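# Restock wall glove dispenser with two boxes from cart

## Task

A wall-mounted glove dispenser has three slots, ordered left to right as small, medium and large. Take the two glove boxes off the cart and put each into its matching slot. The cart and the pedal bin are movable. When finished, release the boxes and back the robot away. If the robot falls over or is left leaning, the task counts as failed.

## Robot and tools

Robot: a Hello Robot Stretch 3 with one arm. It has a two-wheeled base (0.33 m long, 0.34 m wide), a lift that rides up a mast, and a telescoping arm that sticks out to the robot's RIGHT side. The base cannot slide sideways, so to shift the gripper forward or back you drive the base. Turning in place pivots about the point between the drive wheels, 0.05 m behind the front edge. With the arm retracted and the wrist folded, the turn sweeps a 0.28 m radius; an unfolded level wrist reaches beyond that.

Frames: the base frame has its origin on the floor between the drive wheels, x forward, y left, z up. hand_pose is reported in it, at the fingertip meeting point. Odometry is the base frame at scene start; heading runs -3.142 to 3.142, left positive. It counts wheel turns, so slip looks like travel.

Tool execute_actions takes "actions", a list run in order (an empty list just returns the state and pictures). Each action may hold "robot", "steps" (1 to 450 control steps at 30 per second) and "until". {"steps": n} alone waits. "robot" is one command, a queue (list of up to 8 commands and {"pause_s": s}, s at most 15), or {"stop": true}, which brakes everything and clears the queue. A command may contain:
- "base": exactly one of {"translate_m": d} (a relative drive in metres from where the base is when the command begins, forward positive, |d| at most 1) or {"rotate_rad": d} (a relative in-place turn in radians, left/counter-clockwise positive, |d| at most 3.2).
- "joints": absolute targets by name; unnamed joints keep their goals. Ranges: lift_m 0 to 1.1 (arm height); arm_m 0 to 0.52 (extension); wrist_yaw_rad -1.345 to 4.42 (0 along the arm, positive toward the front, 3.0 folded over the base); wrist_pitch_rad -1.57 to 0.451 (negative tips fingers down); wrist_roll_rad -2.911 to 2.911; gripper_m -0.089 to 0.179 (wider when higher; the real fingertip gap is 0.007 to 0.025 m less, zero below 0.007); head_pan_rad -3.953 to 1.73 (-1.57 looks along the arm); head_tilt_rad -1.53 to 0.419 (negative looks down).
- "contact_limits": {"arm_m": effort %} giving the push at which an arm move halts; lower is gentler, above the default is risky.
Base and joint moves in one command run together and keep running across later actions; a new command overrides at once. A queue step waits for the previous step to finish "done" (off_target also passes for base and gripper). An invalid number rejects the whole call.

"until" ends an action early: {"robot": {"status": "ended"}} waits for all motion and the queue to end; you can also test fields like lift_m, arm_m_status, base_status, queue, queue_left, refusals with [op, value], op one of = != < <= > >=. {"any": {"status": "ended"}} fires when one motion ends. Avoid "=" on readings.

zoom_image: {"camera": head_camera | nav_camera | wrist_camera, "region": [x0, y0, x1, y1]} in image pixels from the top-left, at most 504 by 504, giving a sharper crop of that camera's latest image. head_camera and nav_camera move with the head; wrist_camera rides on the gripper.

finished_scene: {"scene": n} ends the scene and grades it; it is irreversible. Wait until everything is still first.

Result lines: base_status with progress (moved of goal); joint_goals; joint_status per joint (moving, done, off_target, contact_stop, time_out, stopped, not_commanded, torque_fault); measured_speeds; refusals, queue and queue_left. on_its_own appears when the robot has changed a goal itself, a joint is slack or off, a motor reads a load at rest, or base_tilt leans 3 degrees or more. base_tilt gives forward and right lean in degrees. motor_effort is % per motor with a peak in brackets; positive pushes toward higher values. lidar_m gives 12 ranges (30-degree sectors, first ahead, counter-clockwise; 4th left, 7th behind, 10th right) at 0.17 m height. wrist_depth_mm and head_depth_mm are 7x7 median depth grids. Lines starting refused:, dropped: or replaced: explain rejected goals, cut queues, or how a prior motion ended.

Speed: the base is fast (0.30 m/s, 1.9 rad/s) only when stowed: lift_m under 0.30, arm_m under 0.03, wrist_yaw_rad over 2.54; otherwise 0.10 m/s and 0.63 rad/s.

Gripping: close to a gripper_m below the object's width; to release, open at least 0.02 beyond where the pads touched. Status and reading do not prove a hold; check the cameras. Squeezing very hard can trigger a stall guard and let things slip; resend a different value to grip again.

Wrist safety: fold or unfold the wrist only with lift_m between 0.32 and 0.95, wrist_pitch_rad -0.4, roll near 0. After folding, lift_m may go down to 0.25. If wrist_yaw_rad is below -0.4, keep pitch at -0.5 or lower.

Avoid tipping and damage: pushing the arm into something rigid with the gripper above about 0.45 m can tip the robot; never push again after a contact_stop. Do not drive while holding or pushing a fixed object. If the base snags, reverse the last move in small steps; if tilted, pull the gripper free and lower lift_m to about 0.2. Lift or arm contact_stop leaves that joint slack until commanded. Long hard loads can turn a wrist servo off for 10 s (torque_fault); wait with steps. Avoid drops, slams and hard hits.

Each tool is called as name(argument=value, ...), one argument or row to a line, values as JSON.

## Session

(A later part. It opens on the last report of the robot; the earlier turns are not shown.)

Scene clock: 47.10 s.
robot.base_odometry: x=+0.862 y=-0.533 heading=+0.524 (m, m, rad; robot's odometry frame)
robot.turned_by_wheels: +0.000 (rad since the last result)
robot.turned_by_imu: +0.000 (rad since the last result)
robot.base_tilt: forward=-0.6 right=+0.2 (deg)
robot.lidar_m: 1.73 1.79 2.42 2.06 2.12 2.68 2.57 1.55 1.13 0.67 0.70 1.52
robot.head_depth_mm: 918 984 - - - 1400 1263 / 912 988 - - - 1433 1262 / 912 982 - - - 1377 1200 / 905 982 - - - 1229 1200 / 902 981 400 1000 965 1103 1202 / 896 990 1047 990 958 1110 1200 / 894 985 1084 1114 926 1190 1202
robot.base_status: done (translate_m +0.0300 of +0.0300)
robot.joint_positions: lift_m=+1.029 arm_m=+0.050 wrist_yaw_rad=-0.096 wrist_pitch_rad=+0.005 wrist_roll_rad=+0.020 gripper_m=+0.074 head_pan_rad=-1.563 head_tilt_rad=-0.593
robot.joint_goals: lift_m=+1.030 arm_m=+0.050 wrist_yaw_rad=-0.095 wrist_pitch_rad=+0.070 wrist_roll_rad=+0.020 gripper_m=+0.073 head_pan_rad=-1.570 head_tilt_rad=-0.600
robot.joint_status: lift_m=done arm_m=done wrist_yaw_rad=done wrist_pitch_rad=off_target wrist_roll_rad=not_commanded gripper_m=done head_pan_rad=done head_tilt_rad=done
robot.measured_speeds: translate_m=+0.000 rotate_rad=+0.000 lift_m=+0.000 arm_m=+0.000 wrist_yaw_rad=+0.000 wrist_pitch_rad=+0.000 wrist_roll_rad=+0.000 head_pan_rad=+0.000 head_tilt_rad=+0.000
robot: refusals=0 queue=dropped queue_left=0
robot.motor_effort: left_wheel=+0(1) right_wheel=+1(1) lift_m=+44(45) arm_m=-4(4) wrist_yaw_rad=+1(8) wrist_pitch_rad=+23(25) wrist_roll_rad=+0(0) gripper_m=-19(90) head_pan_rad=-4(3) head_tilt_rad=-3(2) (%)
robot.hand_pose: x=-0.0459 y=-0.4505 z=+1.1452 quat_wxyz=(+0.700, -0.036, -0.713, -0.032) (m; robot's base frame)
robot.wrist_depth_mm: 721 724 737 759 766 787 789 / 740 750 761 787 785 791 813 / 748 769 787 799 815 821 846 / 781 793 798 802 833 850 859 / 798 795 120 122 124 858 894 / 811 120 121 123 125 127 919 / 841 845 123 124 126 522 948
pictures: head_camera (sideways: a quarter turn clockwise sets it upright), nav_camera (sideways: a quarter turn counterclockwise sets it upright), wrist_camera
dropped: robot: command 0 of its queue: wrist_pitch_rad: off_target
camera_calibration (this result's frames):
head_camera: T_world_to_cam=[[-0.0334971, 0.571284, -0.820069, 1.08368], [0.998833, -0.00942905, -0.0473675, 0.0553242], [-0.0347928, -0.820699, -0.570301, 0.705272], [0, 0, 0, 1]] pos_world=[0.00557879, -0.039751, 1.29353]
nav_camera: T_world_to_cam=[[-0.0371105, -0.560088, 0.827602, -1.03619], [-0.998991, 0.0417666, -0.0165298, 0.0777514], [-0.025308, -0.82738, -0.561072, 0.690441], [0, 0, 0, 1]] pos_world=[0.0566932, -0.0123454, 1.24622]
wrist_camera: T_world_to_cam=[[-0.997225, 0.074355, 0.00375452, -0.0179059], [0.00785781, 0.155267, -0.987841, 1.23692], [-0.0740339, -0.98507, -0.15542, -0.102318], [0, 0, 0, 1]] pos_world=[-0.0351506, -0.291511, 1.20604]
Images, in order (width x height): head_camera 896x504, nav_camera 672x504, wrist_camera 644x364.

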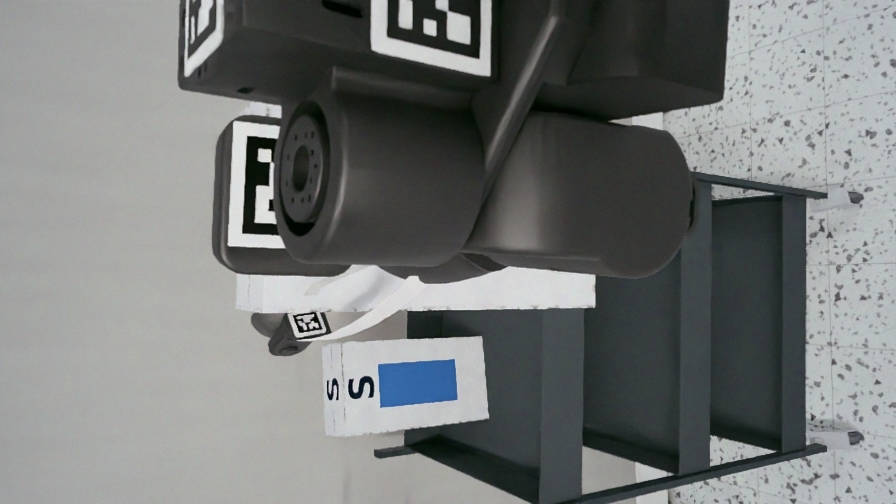

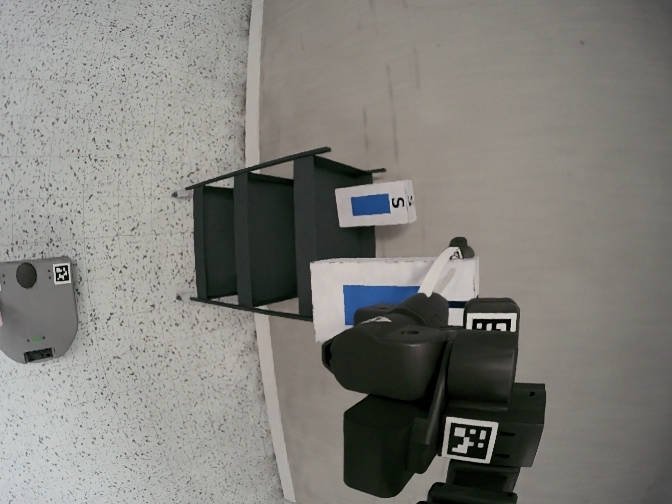

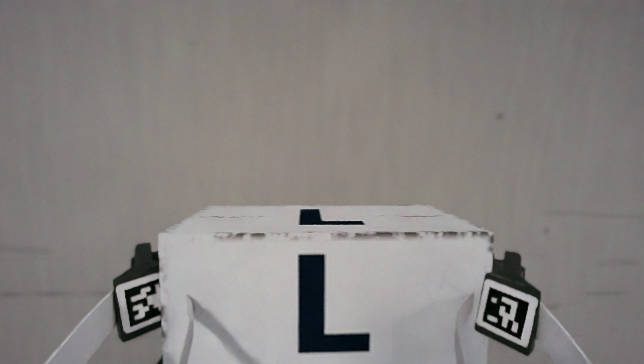

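execute_actions(
  actions=[
    {"robot":{"joints":{"wrist_pitch_rad":0.12}},"steps":2},
    {"robot":[{"base":{"rotate_rad":0.962}},{"base":{"translate_m":1.0}},{"base":{"translate_m":0.7}},{"base":{"rotate_rad":0.609},"joints":{"arm_m":0.2,"lift_m":1.06}}],"steps":450,"until":{"robot":{"status":"ended"}}},
    {"steps":450,"until":{"robot":{"status":"ended"}}},
    {"steps":450,"until":{"robot":{"status":"ended"}}},
  ],
)

Scene clock: 72.37 s.
robot.base_odometry: x=+1.007 y=+1.161 heading=+2.095 (m, m, rad; robot's odometry frame)
robot.turned_by_wheels: +1.571 (rad since the last result)
robot.turned_by_imu: +1.591 (rad since the last result)
robot.base_tilt: forward=-0.6 right=+0.3 (deg)
robot.lidar_m: 1.30 1.35 1.33 2.55 3.50 2.16 2.44 1.08 0.78 0.74 0.77 1.04
robot.head_depth_mm: 607 693 778 858 988 1152 1269 / - - 785 854 981 1144 1254 / 599 - - 843 972 1132 1245 / 597 - 554 840 965 1127 1254 / 609 672 736 814 920 1118 1235 / 609 665 740 834 954 1104 1224 / 605 663 736 805 901 1104 1222
robot.base_status: done (rotate_rad +0.6090 of +0.6090)
robot.joint_positions: lift_m=+1.059 arm_m=+0.200 wrist_yaw_rad=-0.095 wrist_pitch_rad=+0.053 wrist_roll_rad=+0.020 gripper_m=+0.074 head_pan_rad=-1.563 head_tilt_rad=-0.593
robot.joint_goals: lift_m=+1.060 arm_m=+0.200 wrist_yaw_rad=-0.095 wrist_pitch_rad=+0.120 wrist_roll_rad=+0.020 gripper_m=+0.073 head_pan_rad=-1.570 head_tilt_rad=-0.600
robot.joint_status: lift_m=done arm_m=done wrist_yaw_rad=done wrist_pitch_rad=off_target wrist_roll_rad=not_commanded gripper_m=done head_pan_rad=done head_tilt_rad=done
robot.measured_speeds: translate_m=+0.000 rotate_rad=+0.000 lift_m=+0.000 arm_m=+0.000 wrist_yaw_rad=+0.000 wrist_pitch_rad=+0.000 wrist_roll_rad=+0.000 head_pan_rad=+0.000 head_tilt_rad=+0.000
robot: refusals=0 queue=done queue_left=0
robot.motor_effort: left_wheel=+0(3) right_wheel=+1(3) lift_m=+44(46) arm_m=+5(4) wrist_yaw_rad=+0(2) wrist_pitch_rad=+23(29) wrist_roll_rad=+0(0) gripper_m=-19(20) head_pan_rad=-4(4) head_tilt_rad=-2(3) (%)
robot.hand_pose: x=-0.0458 y=-0.6006 z=+1.1876 quat_wxyz=(+0.700, -0.052, -0.712, -0.014) (m; robot's base frame)
robot.wrist_depth_mm: 281 287 290 296 300 307 313 / 287 291 296 302 309 313 319 / 290 296 300 306 313 318 325 / 296 300 307 312 318 324 332 / 301 305 120 122 124 328 337 / 307 120 121 122 125 126 344 / 312 317 122 124 126 236 354
pictures: head_camera (sideways: a quarter turn clockwise sets it upright), nav_camera (sideways: a quarter turn counterclockwise sets it upright), wrist_camera
camera_calibration (this result's frames):
head_camera: T_world_to_cam=[[-0.0334812, 0.571325, -0.820041, 1.08364], [0.998833, -0.00945508, -0.0473684, 0.0553253], [-0.0348163, -0.82067, -0.570341, 0.705324], [0, 0, 0, 1]] pos_world=[0.00557766, -0.0397506, 1.29353]
nav_camera: T_world_to_cam=[[-0.0371261, -0.560127, 0.827574, -1.03615], [-0.998989, 0.0417957, -0.0165274, 0.0777483], [-0.0253316, -0.827352, -0.561113, 0.690494], [0, 0, 0, 1]] pos_world=[0.0566929, -0.0123441, 1.24622]
wrist_camera: T_world_to_cam=[[-0.997261, 0.0738024, 0.00477695, -0.00833573], [0.00319032, 0.107461, -0.994204, 1.28077], [-0.073888, -0.991466, -0.107402, -0.304424], [0, 0, 0, 1]] pos_world=[-0.0348923, -0.438843, 1.24069]
Images, in order (width x height): head_camera 896x504, nav_camera 672x504, wrist_camera 644x364.

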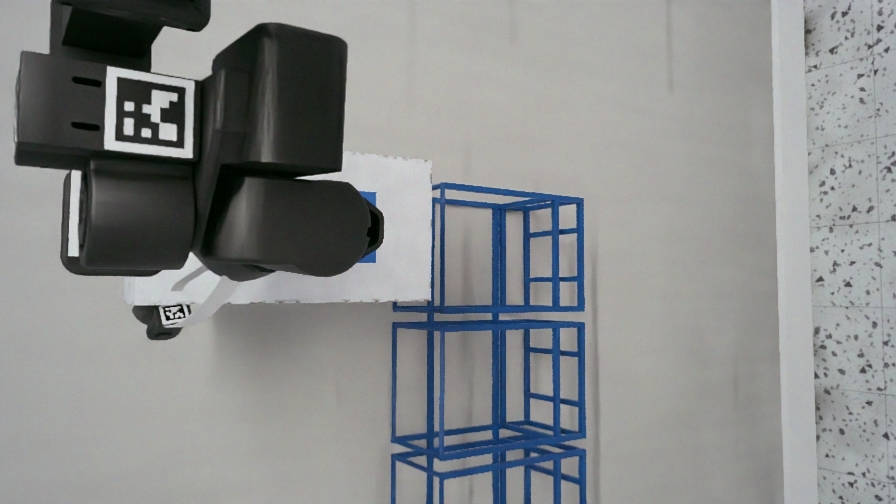

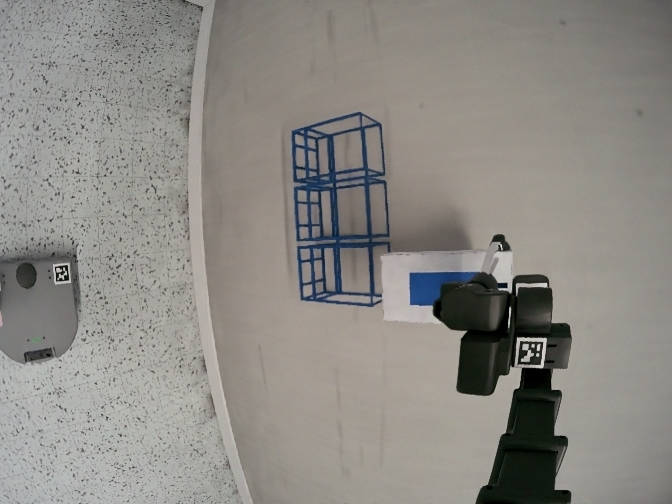

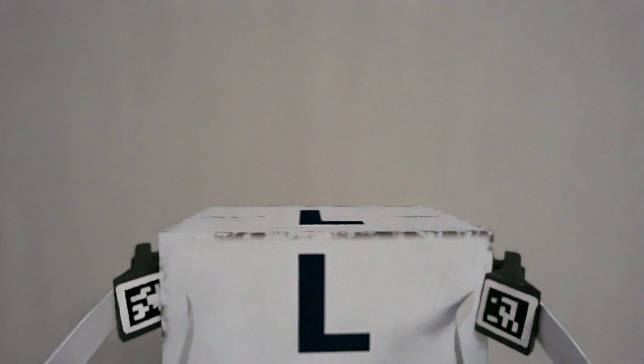

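execute_actions(
  actions=[
    {"robot":{"base":{"translate_m":0.011},"joints":{"arm_m":0.315,"lift_m":1.0}},"steps":300,"until":{"robot":{"status":"ended"}}},
  ],
)

zoom_image(
  camera="head_camera",
  region=[330,150,530,350],
)

Scene clock: 76.90 s.
robot.base_odometry: x=+1.001 y=+1.170 heading=+2.095 (m, m, rad; robot's odometry frame)
robot.turned_by_wheels: +0.000 (rad since the last result)
robot.turned_by_imu: +0.000 (rad since the last result)
robot.base_tilt: forward=-0.7 right=+0.2 (deg)
robot.lidar_m: 1.29 1.34 1.32 2.50 3.53 2.18 2.45 1.07 0.77 0.74 0.77 1.04
robot.head_depth_mm: 621 664 - 874 989 1150 1257 / 618 676 767 854 977 1142 1265 / 616 - 699 834 967 1136 1258 / 612 647 - 843 962 1124 1255 / 610 660 730 839 955 1115 1234 / 608 667 741 833 950 1108 1225 / 605 664 736 809 941 1101 1220
robot.base_status: done (translate_m +0.0110 of +0.0110)
robot.joint_positions: lift_m=+1.000 arm_m=+0.315 wrist_yaw_rad=-0.095 wrist_pitch_rad=+0.054 wrist_roll_rad=+0.020 gripper_m=+0.074 head_pan_rad=-1.563 head_tilt_rad=-0.593
robot.joint_goals: lift_m=+1.000 arm_m=+0.315 wrist_yaw_rad=-0.095 wrist_pitch_rad=+0.120 wrist_roll_rad=+0.020 gripper_m=+0.073 head_pan_rad=-1.570 head_tilt_rad=-0.600
robot.joint_status: lift_m=done arm_m=done wrist_yaw_rad=done wrist_pitch_rad=off_target wrist_roll_rad=not_commanded gripper_m=done head_pan_rad=done head_tilt_rad=done
robot.measured_speeds: translate_m=+0.000 rotate_rad=+0.000 lift_m=+0.000 arm_m=+0.000 wrist_yaw_rad=+0.000 wrist_pitch_rad=+0.000 wrist_roll_rad=+0.000 head_pan_rad=+0.000 head_tilt_rad=+0.000
robot: refusals=0 queue=done queue_left=0
robot.motor_effort: left_wheel=+0(4) right_wheel=+1(5) lift_m=+17(47) arm_m=+4(6) wrist_yaw_rad=+0(0) wrist_pitch_rad=+24(24) wrist_roll_rad=+0(0) gripper_m=-20(20) head_pan_rad=-4(4) head_tilt_rad=-2(2) (%)
robot.hand_pose: x=-0.0458 y=-0.7156 z=+1.1289 quat_wxyz=(+0.700, -0.052, -0.712, -0.014) (m; robot's base frame)
robot.wrist_depth_mm: 176 178 181 185 188 192 195 / 179 181 184 187 192 195 200 / 182 184 188 191 196 198 202 / 185 188 191 196 199 202 206 / 188 191 120 122 124 206 210 / 190 120 121 123 125 127 214 / 194 197 122 124 126 171 219
pictures: head_camera (sideways: a quarter turn clockwise sets it upright), nav_camera (sideways: a quarter turn counterclockwise sets it upright), wrist_camera
camera_calibration (this result's frames):
head_camera: T_world_to_cam=[[-0.0334812, 0.571324, -0.820041, 1.08364], [0.998833, -0.00945496, -0.0473684, 0.0553253], [-0.0348162, -0.82067, -0.570341, 0.705324], [0, 0, 0, 1]] pos_world=[0.00557767, -0.0397506, 1.29353]
nav_camera: T_world_to_cam=[[-0.037126, -0.560127, 0.827575, -1.03615], [-0.998989, 0.0417956, -0.0165274, 0.0777483], [-0.0253315, -0.827352, -0.561112, 0.690493], [0, 0, 0, 1]] pos_world=[0.0566929, -0.0123441, 1.24622]
wrist_camera: T_world_to_cam=[[-0.997274, 0.0736262, 0.00478859, 0.000338284], [0.00311915, 0.106915, -0.994263, 1.23443], [-0.0737158, -0.991538, -0.106853, -0.42542], [0, 0, 0, 1]] pos_world=[-0.0348732, -0.553824, 1.18189]
Images, in order (width x height): head_camera 896x504, nav_camera 672x504, wrist_camera 644x364.

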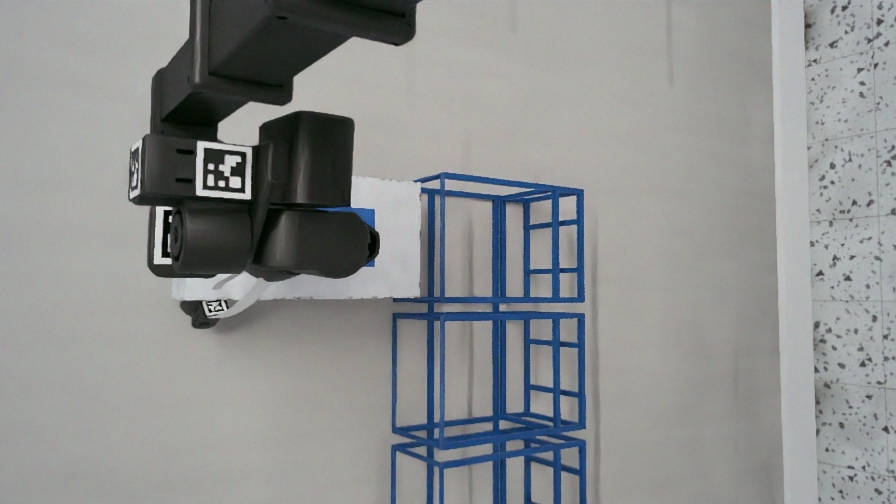

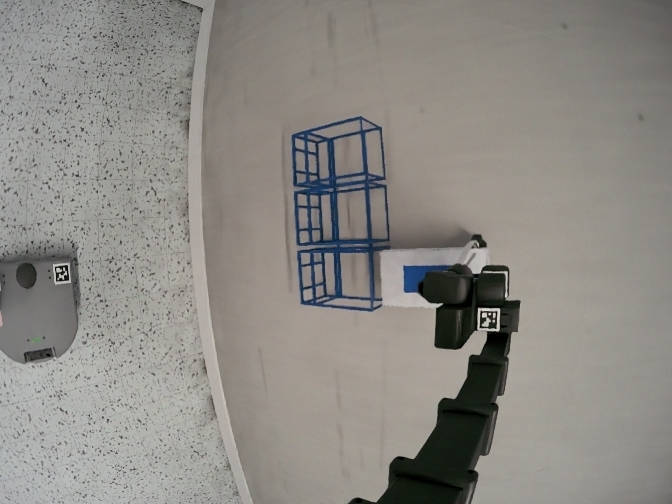

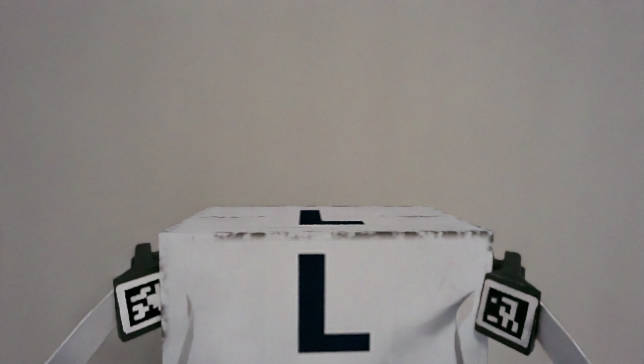

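Region (330, 150, 530, 350) of head_camera's 896x504 image, scaled by 2.520, with more detail than that image has.

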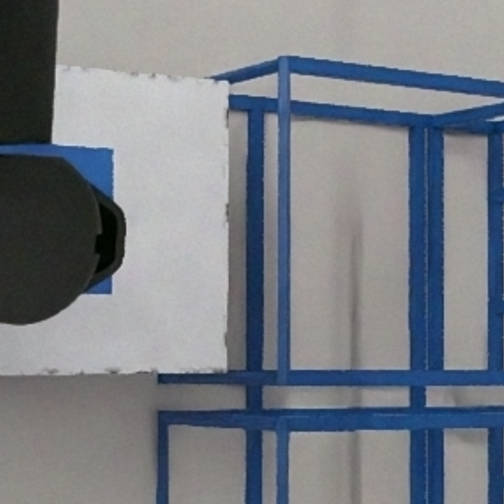

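execute_actions(
  actions=[
    {"robot":[{"base":{"translate_m":-0.003}},{"joints":{"lift_m":0.94}}],"steps":300,"until":{"robot":{"status":"ended"}}},
  ],
)

zoom_image(
  camera="head_camera",
  region=[330,150,530,350],
)

Scene clock: 80.03 s.
robot.base_odometry: x=+1.003 y=+1.168 heading=+2.095 (m, m, rad; robot's odometry frame)
robot.turned_by_wheels: +0.000 (rad since the last result)
robot.turned_by_imu: +0.000 (rad since the last result)
robot.base_tilt: forward=-0.6 right=+0.3 (deg)
robot.lidar_m: 1.30 1.34 1.32 2.51 3.54 2.16 2.45 1.07 0.78 0.74 0.77 1.04
robot.head_depth_mm: 620 684 740 - 1018 1152 1259 / 619 682 - 871 978 1150 1258 / 616 677 - 863 966 1137 1250 / 613 664 - 859 960 1128 1242 / 610 669 744 838 960 1114 1232 / 608 666 740 833 951 1108 1220 / 606 665 738 809 944 1103 1214
robot.base_status: done (translate_m -0.0030 of -0.0030)
robot.joint_positions: lift_m=+0.940 arm_m=+0.315 wrist_yaw_rad=-0.095 wrist_pitch_rad=+0.054 wrist_roll_rad=+0.020 gripper_m=+0.074 head_pan_rad=-1.563 head_tilt_rad=-0.593
robot.joint_goals: lift_m=+0.940 arm_m=+0.315 wrist_yaw_rad=-0.095 wrist_pitch_rad=+0.120 wrist_roll_rad=+0.020 gripper_m=+0.073 head_pan_rad=-1.570 head_tilt_rad=-0.600
robot.joint_status: lift_m=done arm_m=done wrist_yaw_rad=done wrist_pitch_rad=off_target wrist_roll_rad=not_commanded gripper_m=done head_pan_rad=done head_tilt_rad=done
robot.measured_speeds: translate_m=+0.000 rotate_rad=+0.000 lift_m=+0.000 arm_m=+0.000 wrist_yaw_rad=+0.000 wrist_pitch_rad=+0.000 wrist_roll_rad=+0.000 head_pan_rad=+0.000 head_tilt_rad=+0.000
robot: refusals=0 queue=done queue_left=0
robot.motor_effort: left_wheel=+0(2) right_wheel=+0(4) lift_m=+18(19) arm_m=+5(4) wrist_yaw_rad=+0(0) wrist_pitch_rad=+24(23) wrist_roll_rad=+0(0) gripper_m=-20(21) head_pan_rad=-4(4) head_tilt_rad=-2(3) (%)
robot.hand_pose: x=-0.0458 y=-0.7156 z=+1.0689 quat_wxyz=(+0.700, -0.052, -0.712, -0.014) (m; robot's base frame)
robot.wrist_depth_mm: 176 178 182 185 189 192 195 / 179 182 185 188 192 195 199 / 182 184 188 191 195 199 203 / 185 188 191 195 198 202 207 / 188 190 121 122 124 205 210 / 191 120 121 123 125 126 215 / 194 197 123 124 126 171 220
pictures: head_camera (sideways: a quarter turn clockwise sets it upright), nav_camera (sideways: a quarter turn counterclockwise sets it upright), wrist_camera
camera_calibration (this result's frames):
head_camera: T_world_to_cam=[[-0.0334811, 0.571325, -0.820041, 1.08364], [0.998833, -0.00945519, -0.0473684, 0.0553253], [-0.0348164, -0.82067, -0.570341, 0.705325], [0, 0, 0, 1]] pos_world=[0.00557766, -0.0397506, 1.29353]
nav_camera: T_world_to_cam=[[-0.0371261, -0.560127, 0.827574, -1.03615], [-0.998989, 0.0417958, -0.0165274, 0.0777483], [-0.0253317, -0.827352, -0.561113, 0.690494], [0, 0, 0, 1]] pos_world=[0.0566929, -0.0123441, 1.24622]
wrist_camera: T_world_to_cam=[[-0.997274, 0.073626, 0.00478833, 0.000625806], [0.00311806, 0.106897, -0.994265, 1.17477], [-0.0737156, -0.99154, -0.106836, -0.431852], [0, 0, 0, 1]] pos_world=[-0.0348731, -0.553824, 1.12189]
Images, in order (width x height): head_camera 896x504, nav_camera 672x504, wrist_camera 644x364.

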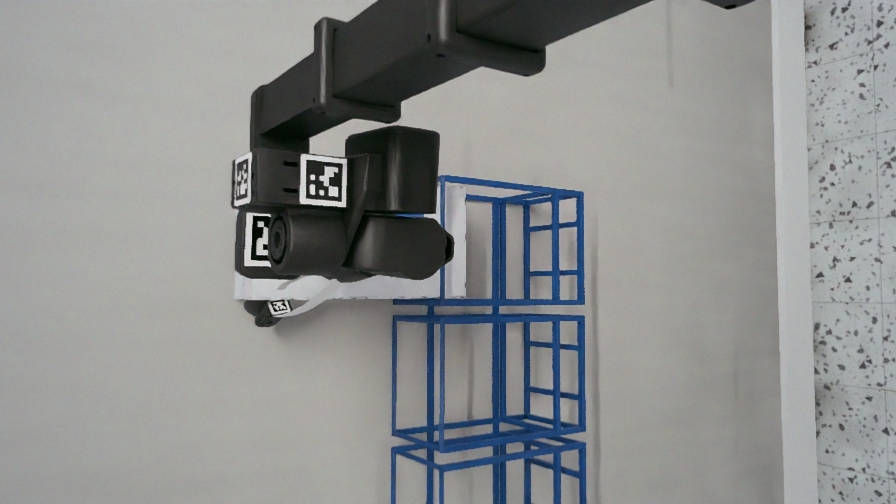

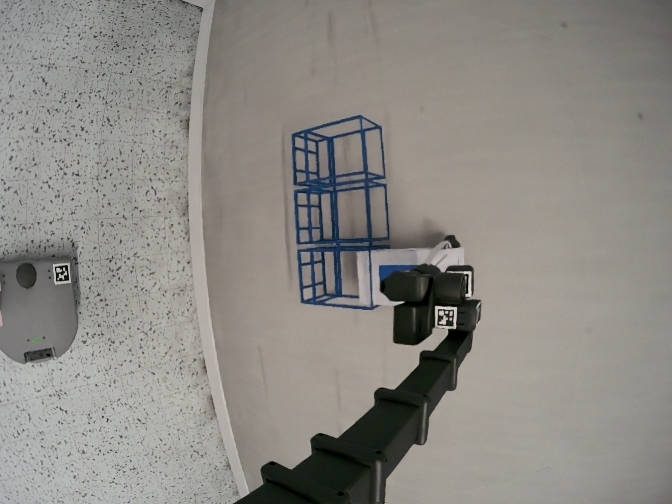

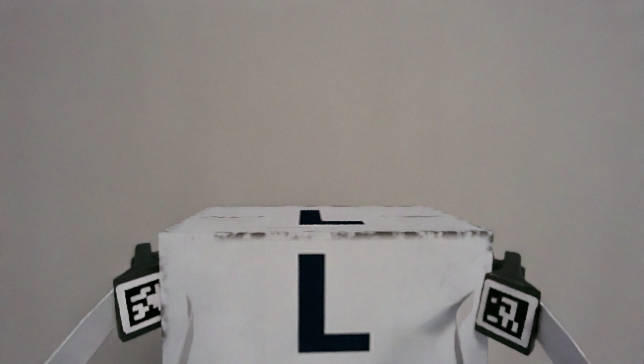

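Region (330, 150, 530, 350) of head_camera's 896x504 image, scaled by 2.520, with more detail than that image has.

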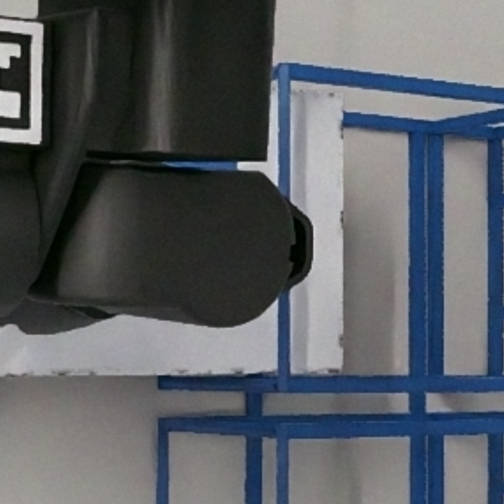

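execute_actions(
  actions=[
    {"robot":{"joints":{"lift_m":0.80}},"steps":300,"until":{"robot":{"status":"ended"}}},
    {"robot":{"joints":{"lift_m":0.77}},"steps":40,"until":{"robot":{"wrist_pitch_rad":[">",0.065]}}},
    {"robot":{"stop":true},"steps":8},
  ],
)

Scene clock: 83.37 s.
robot.base_odometry: x=+1.003 y=+1.168 heading=+2.095 (m, m, rad; robot's odometry frame)
robot.turned_by_wheels: +0.000 (rad since the last result)
robot.turned_by_imu: +0.000 (rad since the last result)
robot.base_tilt: forward=-0.6 right=+0.2 (deg)
robot.lidar_m: 1.29 1.34 1.33 2.51 3.50 2.16 2.45 1.08 0.78 0.74 0.77 1.04
robot.head_depth_mm: 621 685 760 857 983 1104 - / 619 679 757 839 - - 1250 / 616 678 751 813 1014 1134 1253 / 613 673 742 722 1006 1132 1246 / 610 670 745 818 960 1114 1239 / 606 667 740 832 950 1109 1225 / 603 662 740 809 946 1097 1215
robot.base_status: done (translate_m -0.0030 of -0.0030)
robot.joint_positions: lift_m=+0.783 arm_m=+0.315 wrist_yaw_rad=-0.095 wrist_pitch_rad=+0.097 wrist_roll_rad=+0.020 gripper_m=+0.074 head_pan_rad=-1.563 head_tilt_rad=-0.593
robot.joint_goals: lift_m=+0.782 arm_m=+0.315 wrist_yaw_rad=-0.095 wrist_pitch_rad=+0.120 wrist_roll_rad=+0.020 gripper_m=+0.073 head_pan_rad=-1.570 head_tilt_rad=-0.600
robot.joint_status: lift_m=moving arm_m=done wrist_yaw_rad=done wrist_pitch_rad=off_target wrist_roll_rad=not_commanded gripper_m=done head_pan_rad=done head_tilt_rad=done
robot.measured_speeds: translate_m=+0.000 rotate_rad=+0.000 lift_m=-0.008 arm_m=+0.000 wrist_yaw_rad=+0.000 wrist_pitch_rad=+0.024 wrist_roll_rad=+0.000 head_pan_rad=+0.000 head_tilt_rad=+0.000
robot: refusals=0 queue=stopped queue_left=0
robot.motor_effort: left_wheel=+0(0) right_wheel=+0(0) lift_m=+14(19) arm_m=+4(5) wrist_yaw_rad=+1(0) wrist_pitch_rad=+7(23) wrist_roll_rad=+0(0) gripper_m=-20(19) head_pan_rad=-4(3) head_tilt_rad=-2(3) (%)
robot.hand_pose: x=-0.0458 y=-0.7158 z=+0.9222 quat_wxyz=(+0.700, -0.067, -0.711, +0.001) (m; robot's base frame)
robot.wrist_depth_mm: 181 184 187 190 194 199 201 / 183 185 189 193 196 200 203 / 185 187 191 194 197 202 206 / 187 190 193 197 200 205 208 / 189 191 120 122 124 206 211 / 190 120 121 123 125 126 213 / 192 121 122 124 126 128 215
pictures: head_camera (sideways: a quarter turn clockwise sets it upright), nav_camera (sideways: a quarter turn counterclockwise sets it upright), wrist_camera
camera_calibration (this result's frames):
head_camera: T_world_to_cam=[[-0.0334812, 0.571325, -0.820041, 1.08364], [0.998833, -0.00945496, -0.0473684, 0.0553253], [-0.0348162, -0.82067, -0.570341, 0.705324], [0, 0, 0, 1]] pos_world=[0.00557767, -0.0397506, 1.29353]
nav_camera: T_world_to_cam=[[-0.037126, -0.560127, 0.827575, -1.03615], [-0.998989, 0.0417956, -0.0165274, 0.0777483], [-0.0253315, -0.827352, -0.561113, 0.690494], [0, 0, 0, 1]] pos_world=[0.0566929, -0.0123441, 1.24622]
wrist_camera: T_world_to_cam=[[-0.99726, 0.0737541, 0.0056678, 0.000629616], [-0.000931751, 0.0640906, -0.997944, 1.00152], [-0.0739657, -0.995215, -0.0638463, -0.490012], [0, 0, 0, 1]] pos_world=[-0.034683, -0.551902, 0.96817]
Images, in order (width x height): head_camera 896x504, nav_camera 672x504, wrist_camera 644x364.

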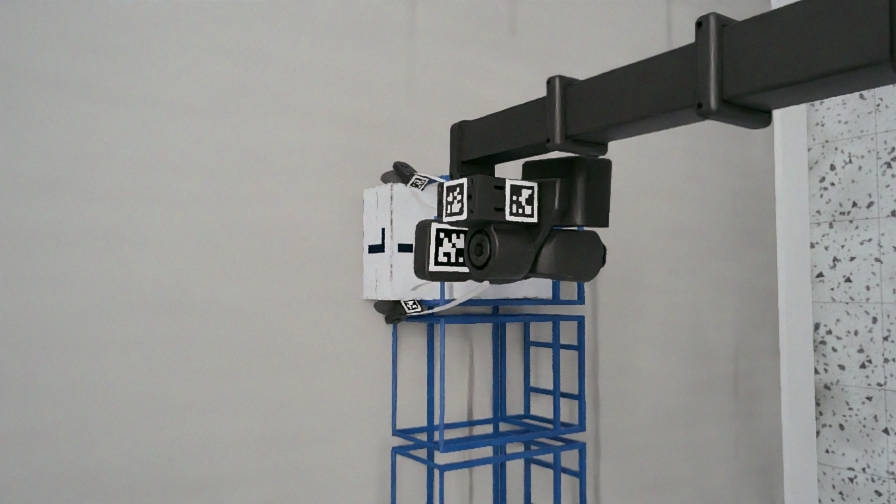

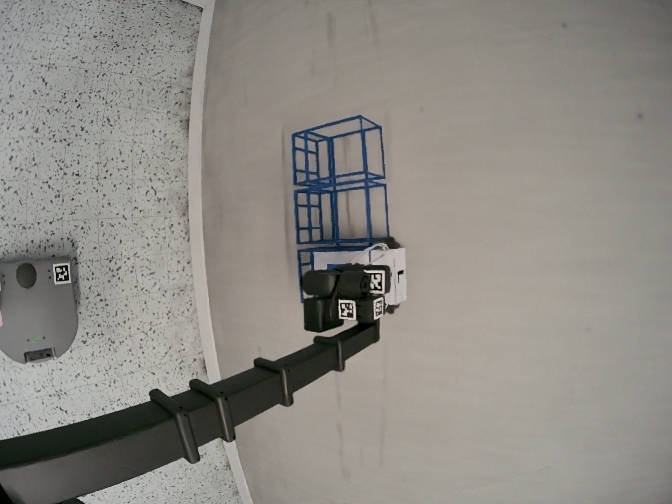

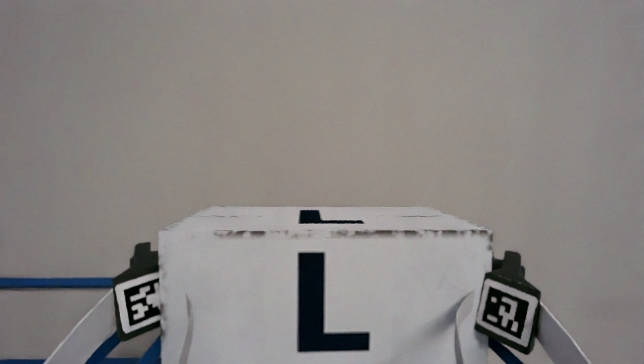

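execute_actions(
  actions=[
    {"robot":[{"joints":{"gripper_m":0.179}},{"joints":{"lift_m":0.81}},{"joints":{"arm_m":0.0}}],"steps":300,"until":{"robot":{"status":"ended"}}},
  ],
)

execute_actions(
  actions=[
    {"robot":{"joints":{"gripper_m":0.03,"lift_m":0.28,"wrist_yaw_rad":2.9,"wrist_pitch_rad":-0.4},"base":{"rotate_rad":-0.479}},"steps":300,"until":{"robot":{"base_status":"done"}}},
    {"robot":[{"base":{"translate_m":-0.235}}],"steps":300,"until":{"robot":{"status":"ended"}}},
    {"robot":[{"base":{"translate_m":-1.0}},{"base":{"translate_m":-0.5}},{"base":{"rotate_rad":-1.092},"joints":{"lift_m":0.77}},{"joints":{"wrist_yaw_rad":0.0,"wrist_pitch_rad":0.02,"gripper_m":0.179}},{"joints":{"arm_m":0.25}}],"steps":450,"until":{"robot":{"status":"ended"}}},
    {"steps":450,"until":{"robot":{"status":"ended"}}},
  ],
)

Scene clock: 92.57 s.
robot.base_odometry: x=+1.003 y=+1.168 heading=+2.095 (m, m, rad; robot's odometry frame)
robot.turned_by_wheels: +0.000 (rad since the last result)
robot.turned_by_imu: +0.000 (rad since the last result)
robot.base_tilt: forward=-0.7 right=+0.3 (deg)
robot.lidar_m: 1.30 1.34 1.32 2.51 3.53 2.17 2.45 1.07 0.78 0.74 0.77 1.04
robot.head_depth_mm: 623 686 763 862 985 1155 1268 / 620 681 759 861 964 1147 1275 / 616 675 752 776 973 1108 - / 614 674 751 737 965 1080 - / 610 672 747 813 959 1120 1227 / 607 668 741 834 919 1113 1234 / 604 664 737 807 948 1102 1217
robot.base_status: done (translate_m -0.0030 of -0.0030)
robot.joint_positions: lift_m=+0.809 arm_m=+0.002 wrist_yaw_rad=-0.094 wrist_pitch_rad=+0.101 wrist_roll_rad=+0.020 gripper_m=+0.179 head_pan_rad=-1.563 head_tilt_rad=-0.593
robot.joint_goals: lift_m=+0.810 arm_m=+0.000 wrist_yaw_rad=-0.095 wrist_pitch_rad=+0.120 wrist_roll_rad=+0.020 gripper_m=+0.179 head_pan_rad=-1.570 head_tilt_rad=-0.600
robot.joint_status: lift_m=done arm_m=done wrist_yaw_rad=done wrist_pitch_rad=off_target wrist_roll_rad=not_commanded gripper_m=done head_pan_rad=done head_tilt_rad=done
robot.measured_speeds: translate_m=+0.000 rotate_rad=+0.000 lift_m=+0.000 arm_m=+0.000 wrist_yaw_rad=+0.000 wrist_pitch_rad=+0.000 wrist_roll_rad=+0.000 head_pan_rad=+0.000 head_tilt_rad=+0.000
robot: refusals=0 queue=done queue_left=0
robot.motor_effort: left_wheel=+0(0) right_wheel=+0(0) lift_m=+41(37) arm_m=-3(4) wrist_yaw_rad=-1(1) wrist_pitch_rad=+7(8) wrist_roll_rad=+0(0) gripper_m=+1(83) head_pan_rad=-4(4) head_tilt_rad=-2(2) (%)
robot.hand_pose: x=-0.0455 y=-0.4035 z=+0.9499 quat_wxyz=(+0.700, -0.068, -0.710, +0.003) (m; robot's base frame)
robot.wrist_depth_mm: 477 478 490 496 510 525 529 / 479 482 491 507 514 527 536 / 484 493 497 507 520 529 538 / 486 496 506 514 524 535 546 / 487 496 510 425 523 536 548 / 492 507 513 427 537 533 560 / - 511 513 429 541 549 -
pictures: head_camera (sideways: a quarter turn clockwise sets it upright), nav_camera (sideways: a quarter turn counterclockwise sets it upright), wrist_camera
camera_calibration (this result's frames):
head_camera: T_world_to_cam=[[-0.0334807, 0.571325, -0.820041, 1.08364], [0.998833, -0.0094558, -0.0473684, 0.0553253], [-0.0348168, -0.82067, -0.570341, 0.705324], [0, 0, 0, 1]] pos_world=[0.00557764, -0.0397506, 1.29353]
nav_camera: T_world_to_cam=[[-0.0371265, -0.560127, 0.827575, -1.03615], [-0.998989, 0.0417964, -0.0165274, 0.0777483], [-0.0253322, -0.827352, -0.561112, 0.690493], [0, 0, 0, 1]] pos_world=[0.0566929, -0.0123441, 1.24622]
wrist_camera: T_world_to_cam=[[-0.997345, 0.0725908, 0.00574716, -0.0228069], [-0.0013358, 0.0606732, -0.998157, 1.00793], [-0.0728057, -0.995515, -0.0604152, -0.180726], [0, 0, 0, 1]] pos_world=[-0.0345579, -0.239415, 0.995286]
Images, in order (width x height): head_camera 896x504, nav_camera 672x504, wrist_camera 644x364.

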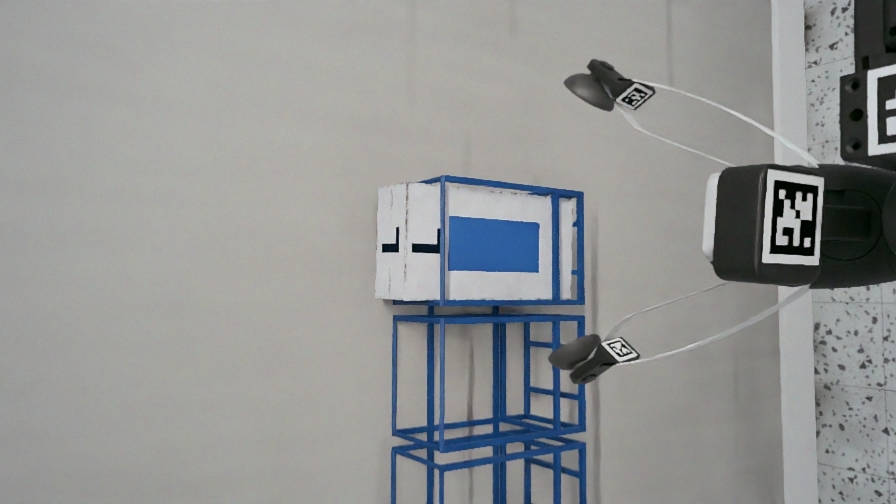

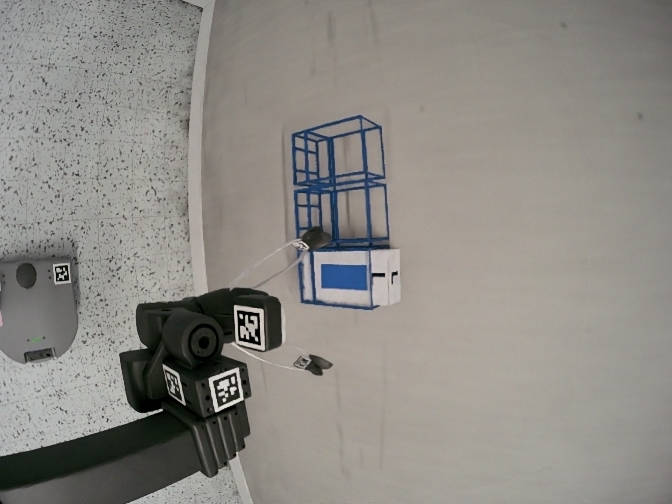

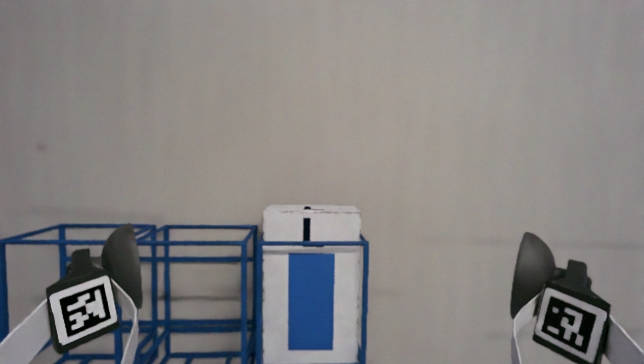

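Scene clock: 116.93 s.
robot.base_odometry: x=+1.081 y=-0.565 heading=+0.524 (m, m, rad; robot's odometry frame)
robot.turned_by_wheels: -1.571 (rad since the last result)
robot.turned_by_imu: -1.592 (rad since the last result)
robot.base_tilt: forward=-0.7 right=+0.3 (deg)
robot.lidar_m: 1.57 1.62 2.18 2.22 2.26 2.84 2.74 1.36 0.56 0.54 0.98 1.32
robot.head_depth_mm: 797 878 976 1086 872 790 - / 794 874 971 1035 926 - 1059 / 791 872 971 1030 - 992 1053 / 785 871 949 833 - 1003 1049 / 784 862 952 1006 878 972 1044 / 782 854 953 1066 1177 1349 1220 / 775 850 944 1058 1219 1382 1245
robot.base_status: done (rotate_rad -1.0919 of -1.0920)
robot.joint_positions: lift_m=+0.769 arm_m=+0.250 wrist_yaw_rad=+0.002 wrist_pitch_rad=+0.000 wrist_roll_rad=+0.020 gripper_m=+0.179 head_pan_rad=-1.563 head_tilt_rad=-0.593
robot.joint_goals: lift_m=+0.770 arm_m=+0.250 wrist_yaw_rad=+0.000 wrist_pitch_rad=+0.020 wrist_roll_rad=+0.020 gripper_m=+0.179 head_pan_rad=-1.570 head_tilt_rad=-0.600
robot.joint_status: lift_m=done arm_m=done wrist_yaw_rad=done wrist_pitch_rad=done wrist_roll_rad=not_commanded gripper_m=done head_pan_rad=done head_tilt_rad=done
robot.measured_speeds: translate_m=+0.000 rotate_rad=+0.000 lift_m=+0.000 arm_m=+0.000 wrist_yaw_rad=+0.000 wrist_pitch_rad=+0.000 wrist_roll_rad=+0.000 head_pan_rad=+0.000 head_tilt_rad=+0.000
robot: refusals=0 queue=done queue_left=0
robot.motor_effort: left_wheel=+1(4) right_wheel=-1(6) lift_m=+39(41) arm_m=+5(4) wrist_yaw_rad=-2(4) wrist_pitch_rad=+7(12) wrist_roll_rad=+0(0) gripper_m=+0(83) head_pan_rad=-4(4) head_tilt_rad=-2(3) (%)
robot.hand_pose: x=-0.0209 y=-0.6508 z=+0.8841 quat_wxyz=(+0.700, +0.001, -0.714, +0.001) (m; robot's base frame)
robot.wrist_depth_mm: 442 438 433 430 430 426 420 / 456 452 447 444 439 435 431 / 469 463 457 449 451 444 442 / 476 476 471 311 461 459 451 / 491 486 485 263 469 468 464 / 503 499 492 272 481 485 474 / - 522 403 278 405 402 -
pictures: head_camera (sideways: a quarter turn clockwise sets it upright), nav_camera (sideways: a quarter turn counterclockwise sets it upright), wrist_camera
camera_calibration (this result's frames):
head_camera: T_world_to_cam=[[-0.0334768, 0.571403, -0.819986, 1.08357], [0.998833, -0.00945911, -0.04737, 0.0553274], [-0.0348237, -0.820615, -0.57042, 0.705427], [0, 0, 0, 1]] pos_world=[0.00557732, -0.0397498, 1.29352]
nav_camera: T_world_to_cam=[[-0.0371303, -0.560206, 0.827521, -1.03608], [-0.998989, 0.0418059, -0.0165227, 0.0777421], [-0.0253391, -0.827298, -0.561192, 0.690597], [0, 0, 0, 1]] pos_world=[0.0566927, -0.0123392, 1.24622]
wrist_camera: T_world_to_cam=[[-0.999719, -0.0234114, 0.00362883, -0.0406305], [-0.00733059, 0.160032, -0.987085, 1.01203], [0.0225283, -0.986834, -0.160159, -0.333322], [0, 0, 0, 1]] pos_world=[-0.0256911, -0.491842, 0.945722]
Images, in order (width x height): head_camera 896x504, nav_camera 672x504, wrist_camera 644x364.

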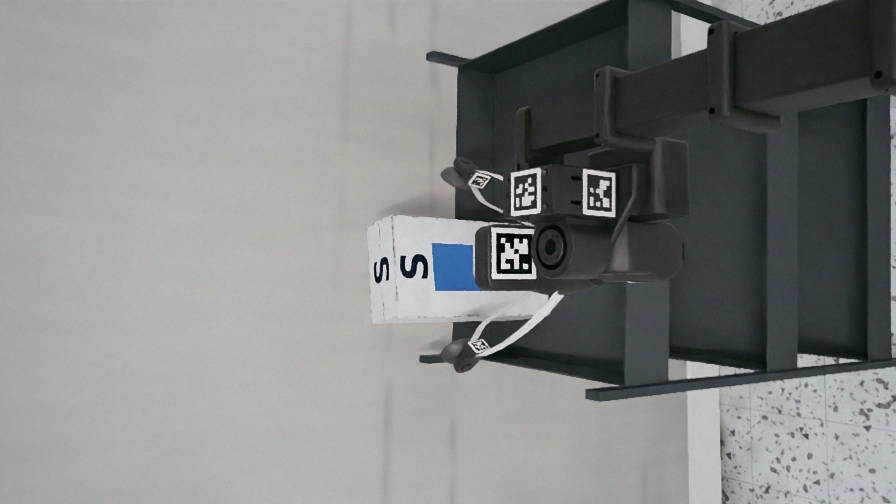

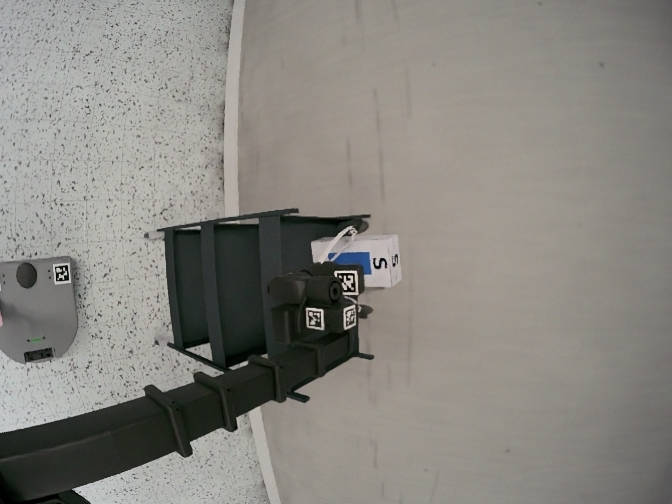

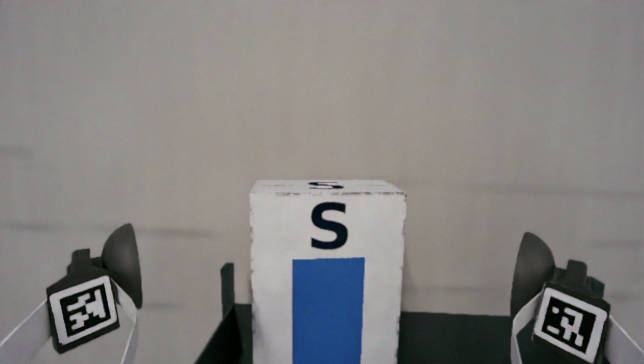

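execute_actions(
  actions=[
    {"robot":[{"joints":{"wrist_yaw_rad":0.1,"arm_m":0.39,"lift_m":0.766},"base":{"translate_m":-0.02}}],"steps":300,"until":{"robot":{"status":"ended"}}},
  ],
)

Scene clock: 120.03 s.
robot.base_odometry: x=+1.064 y=-0.575 heading=+0.524 (m, m, rad; robot's odometry frame)
robot.turned_by_wheels: +0.000 (rad since the last result)
robot.turned_by_imu: +0.000 (rad since the last result)
robot.base_tilt: forward=-0.6 right=+0.3 (deg)
robot.lidar_m: 1.58 1.64 2.21 2.21 2.26 2.83 2.72 1.36 0.56 0.54 0.98 1.32
robot.head_depth_mm: 798 881 985 1100 925 814 - / 796 870 974 1040 926 - 1053 / 789 870 972 - 860 976 1049 / 787 867 953 - 855 975 1048 / 782 864 941 875 878 972 1046 / 782 859 952 1066 904 1019 1175 / 778 855 945 1064 1215 1388 1244
robot.base_status: done (translate_m -0.0200 of -0.0200)
robot.joint_positions: lift_m=+0.767 arm_m=+0.390 wrist_yaw_rad=+0.098 wrist_pitch_rad=+0.000 wrist_roll_rad=+0.020 gripper_m=+0.179 head_pan_rad=-1.563 head_tilt_rad=-0.593
robot.joint_goals: lift_m=+0.766 arm_m=+0.390 wrist_yaw_rad=+0.100 wrist_pitch_rad=+0.020 wrist_roll_rad=+0.020 gripper_m=+0.179 head_pan_rad=-1.570 head_tilt_rad=-0.600
robot.joint_status: lift_m=done arm_m=done wrist_yaw_rad=done wrist_pitch_rad=done wrist_roll_rad=not_commanded gripper_m=done head_pan_rad=done head_tilt_rad=done
robot.measured_speeds: translate_m=+0.000 rotate_rad=+0.000 lift_m=+0.000 arm_m=+0.000 wrist_yaw_rad=+0.000 wrist_pitch_rad=+0.000 wrist_roll_rad=+0.000 head_pan_rad=+0.000 head_tilt_rad=+0.000
robot: refusals=0 queue=done queue_left=0
robot.motor_effort: left_wheel=+1(2) right_wheel=-1(3) lift_m=+14(41) arm_m=+5(4) wrist_yaw_rad=+3(6) wrist_pitch_rad=+7(7) wrist_roll_rad=+0(0) gripper_m=+0(1) head_pan_rad=-4(4) head_tilt_rad=-2(3) (%)
robot.hand_pose: x=+0.0036 y=-0.7896 z=+0.8813 quat_wxyz=(+0.700, +0.035, -0.713, +0.034) (m; robot's base frame)
robot.wrist_depth_mm: 336 323 311 302 293 283 274 / 343 332 322 310 297 288 280 / 357 343 333 318 309 297 286 / 365 348 338 325 316 302 292 / 374 358 143 145 148 309 300 / 390 123 122 122 123 220 305 / - 381 126 126 127 323 -
pictures: head_camera (sideways: a quarter turn clockwise sets it upright), nav_camera (sideways: a quarter turn counterclockwise sets it upright), wrist_camera
camera_calibration (this result's frames):
head_camera: T_world_to_cam=[[-0.033477, 0.571403, -0.819986, 1.08357], [0.998833, -0.00945887, -0.04737, 0.0553274], [-0.0348235, -0.820615, -0.57042, 0.705427], [0, 0, 0, 1]] pos_world=[0.00557733, -0.0397498, 1.29352]
nav_camera: T_world_to_cam=[[-0.0371301, -0.560206, 0.827521, -1.03608], [-0.998989, 0.0418056, -0.0165227, 0.0777421], [-0.0253389, -0.827298, -0.561192, 0.690597], [0, 0, 0, 1]] pos_world=[0.0566927, -0.0123392, 1.24622]
wrist_camera: T_world_to_cam=[[-0.992913, -0.118786, 0.00363078, -0.0947403], [-0.0225726, 0.158509, -0.987099, 1.03051], [0.116678, -0.980186, -0.160067, -0.466456], [0, 0, 0, 1]] pos_world=[-0.0163825, -0.631812, 0.942891]
Images, in order (width x height): head_camera 896x504, nav_camera 672x504, wrist_camera 644x364.

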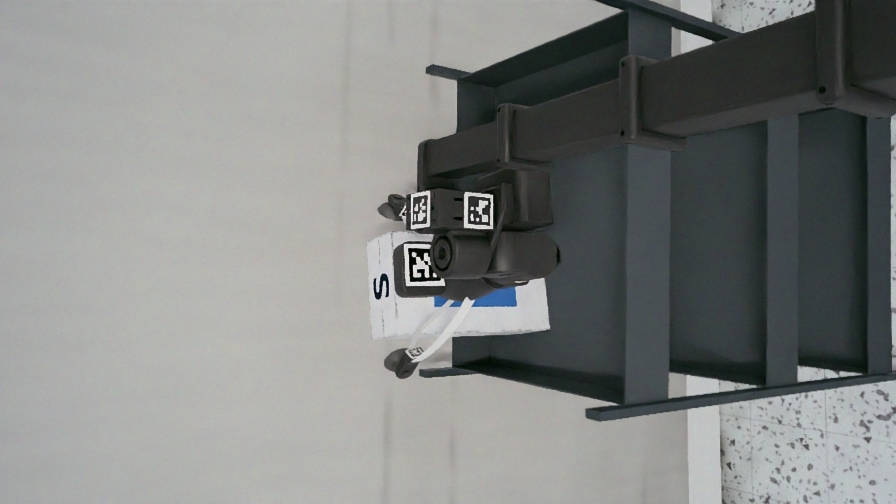

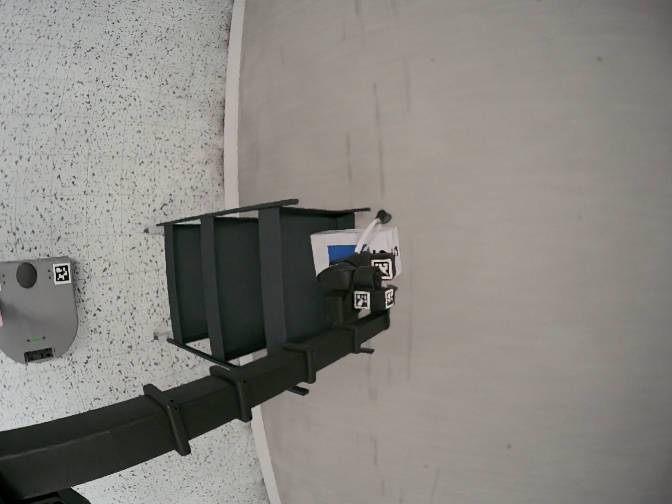

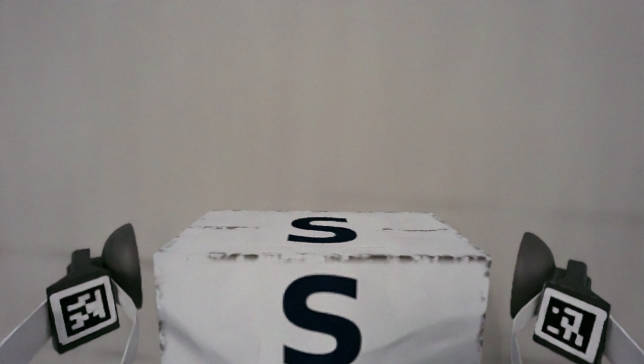

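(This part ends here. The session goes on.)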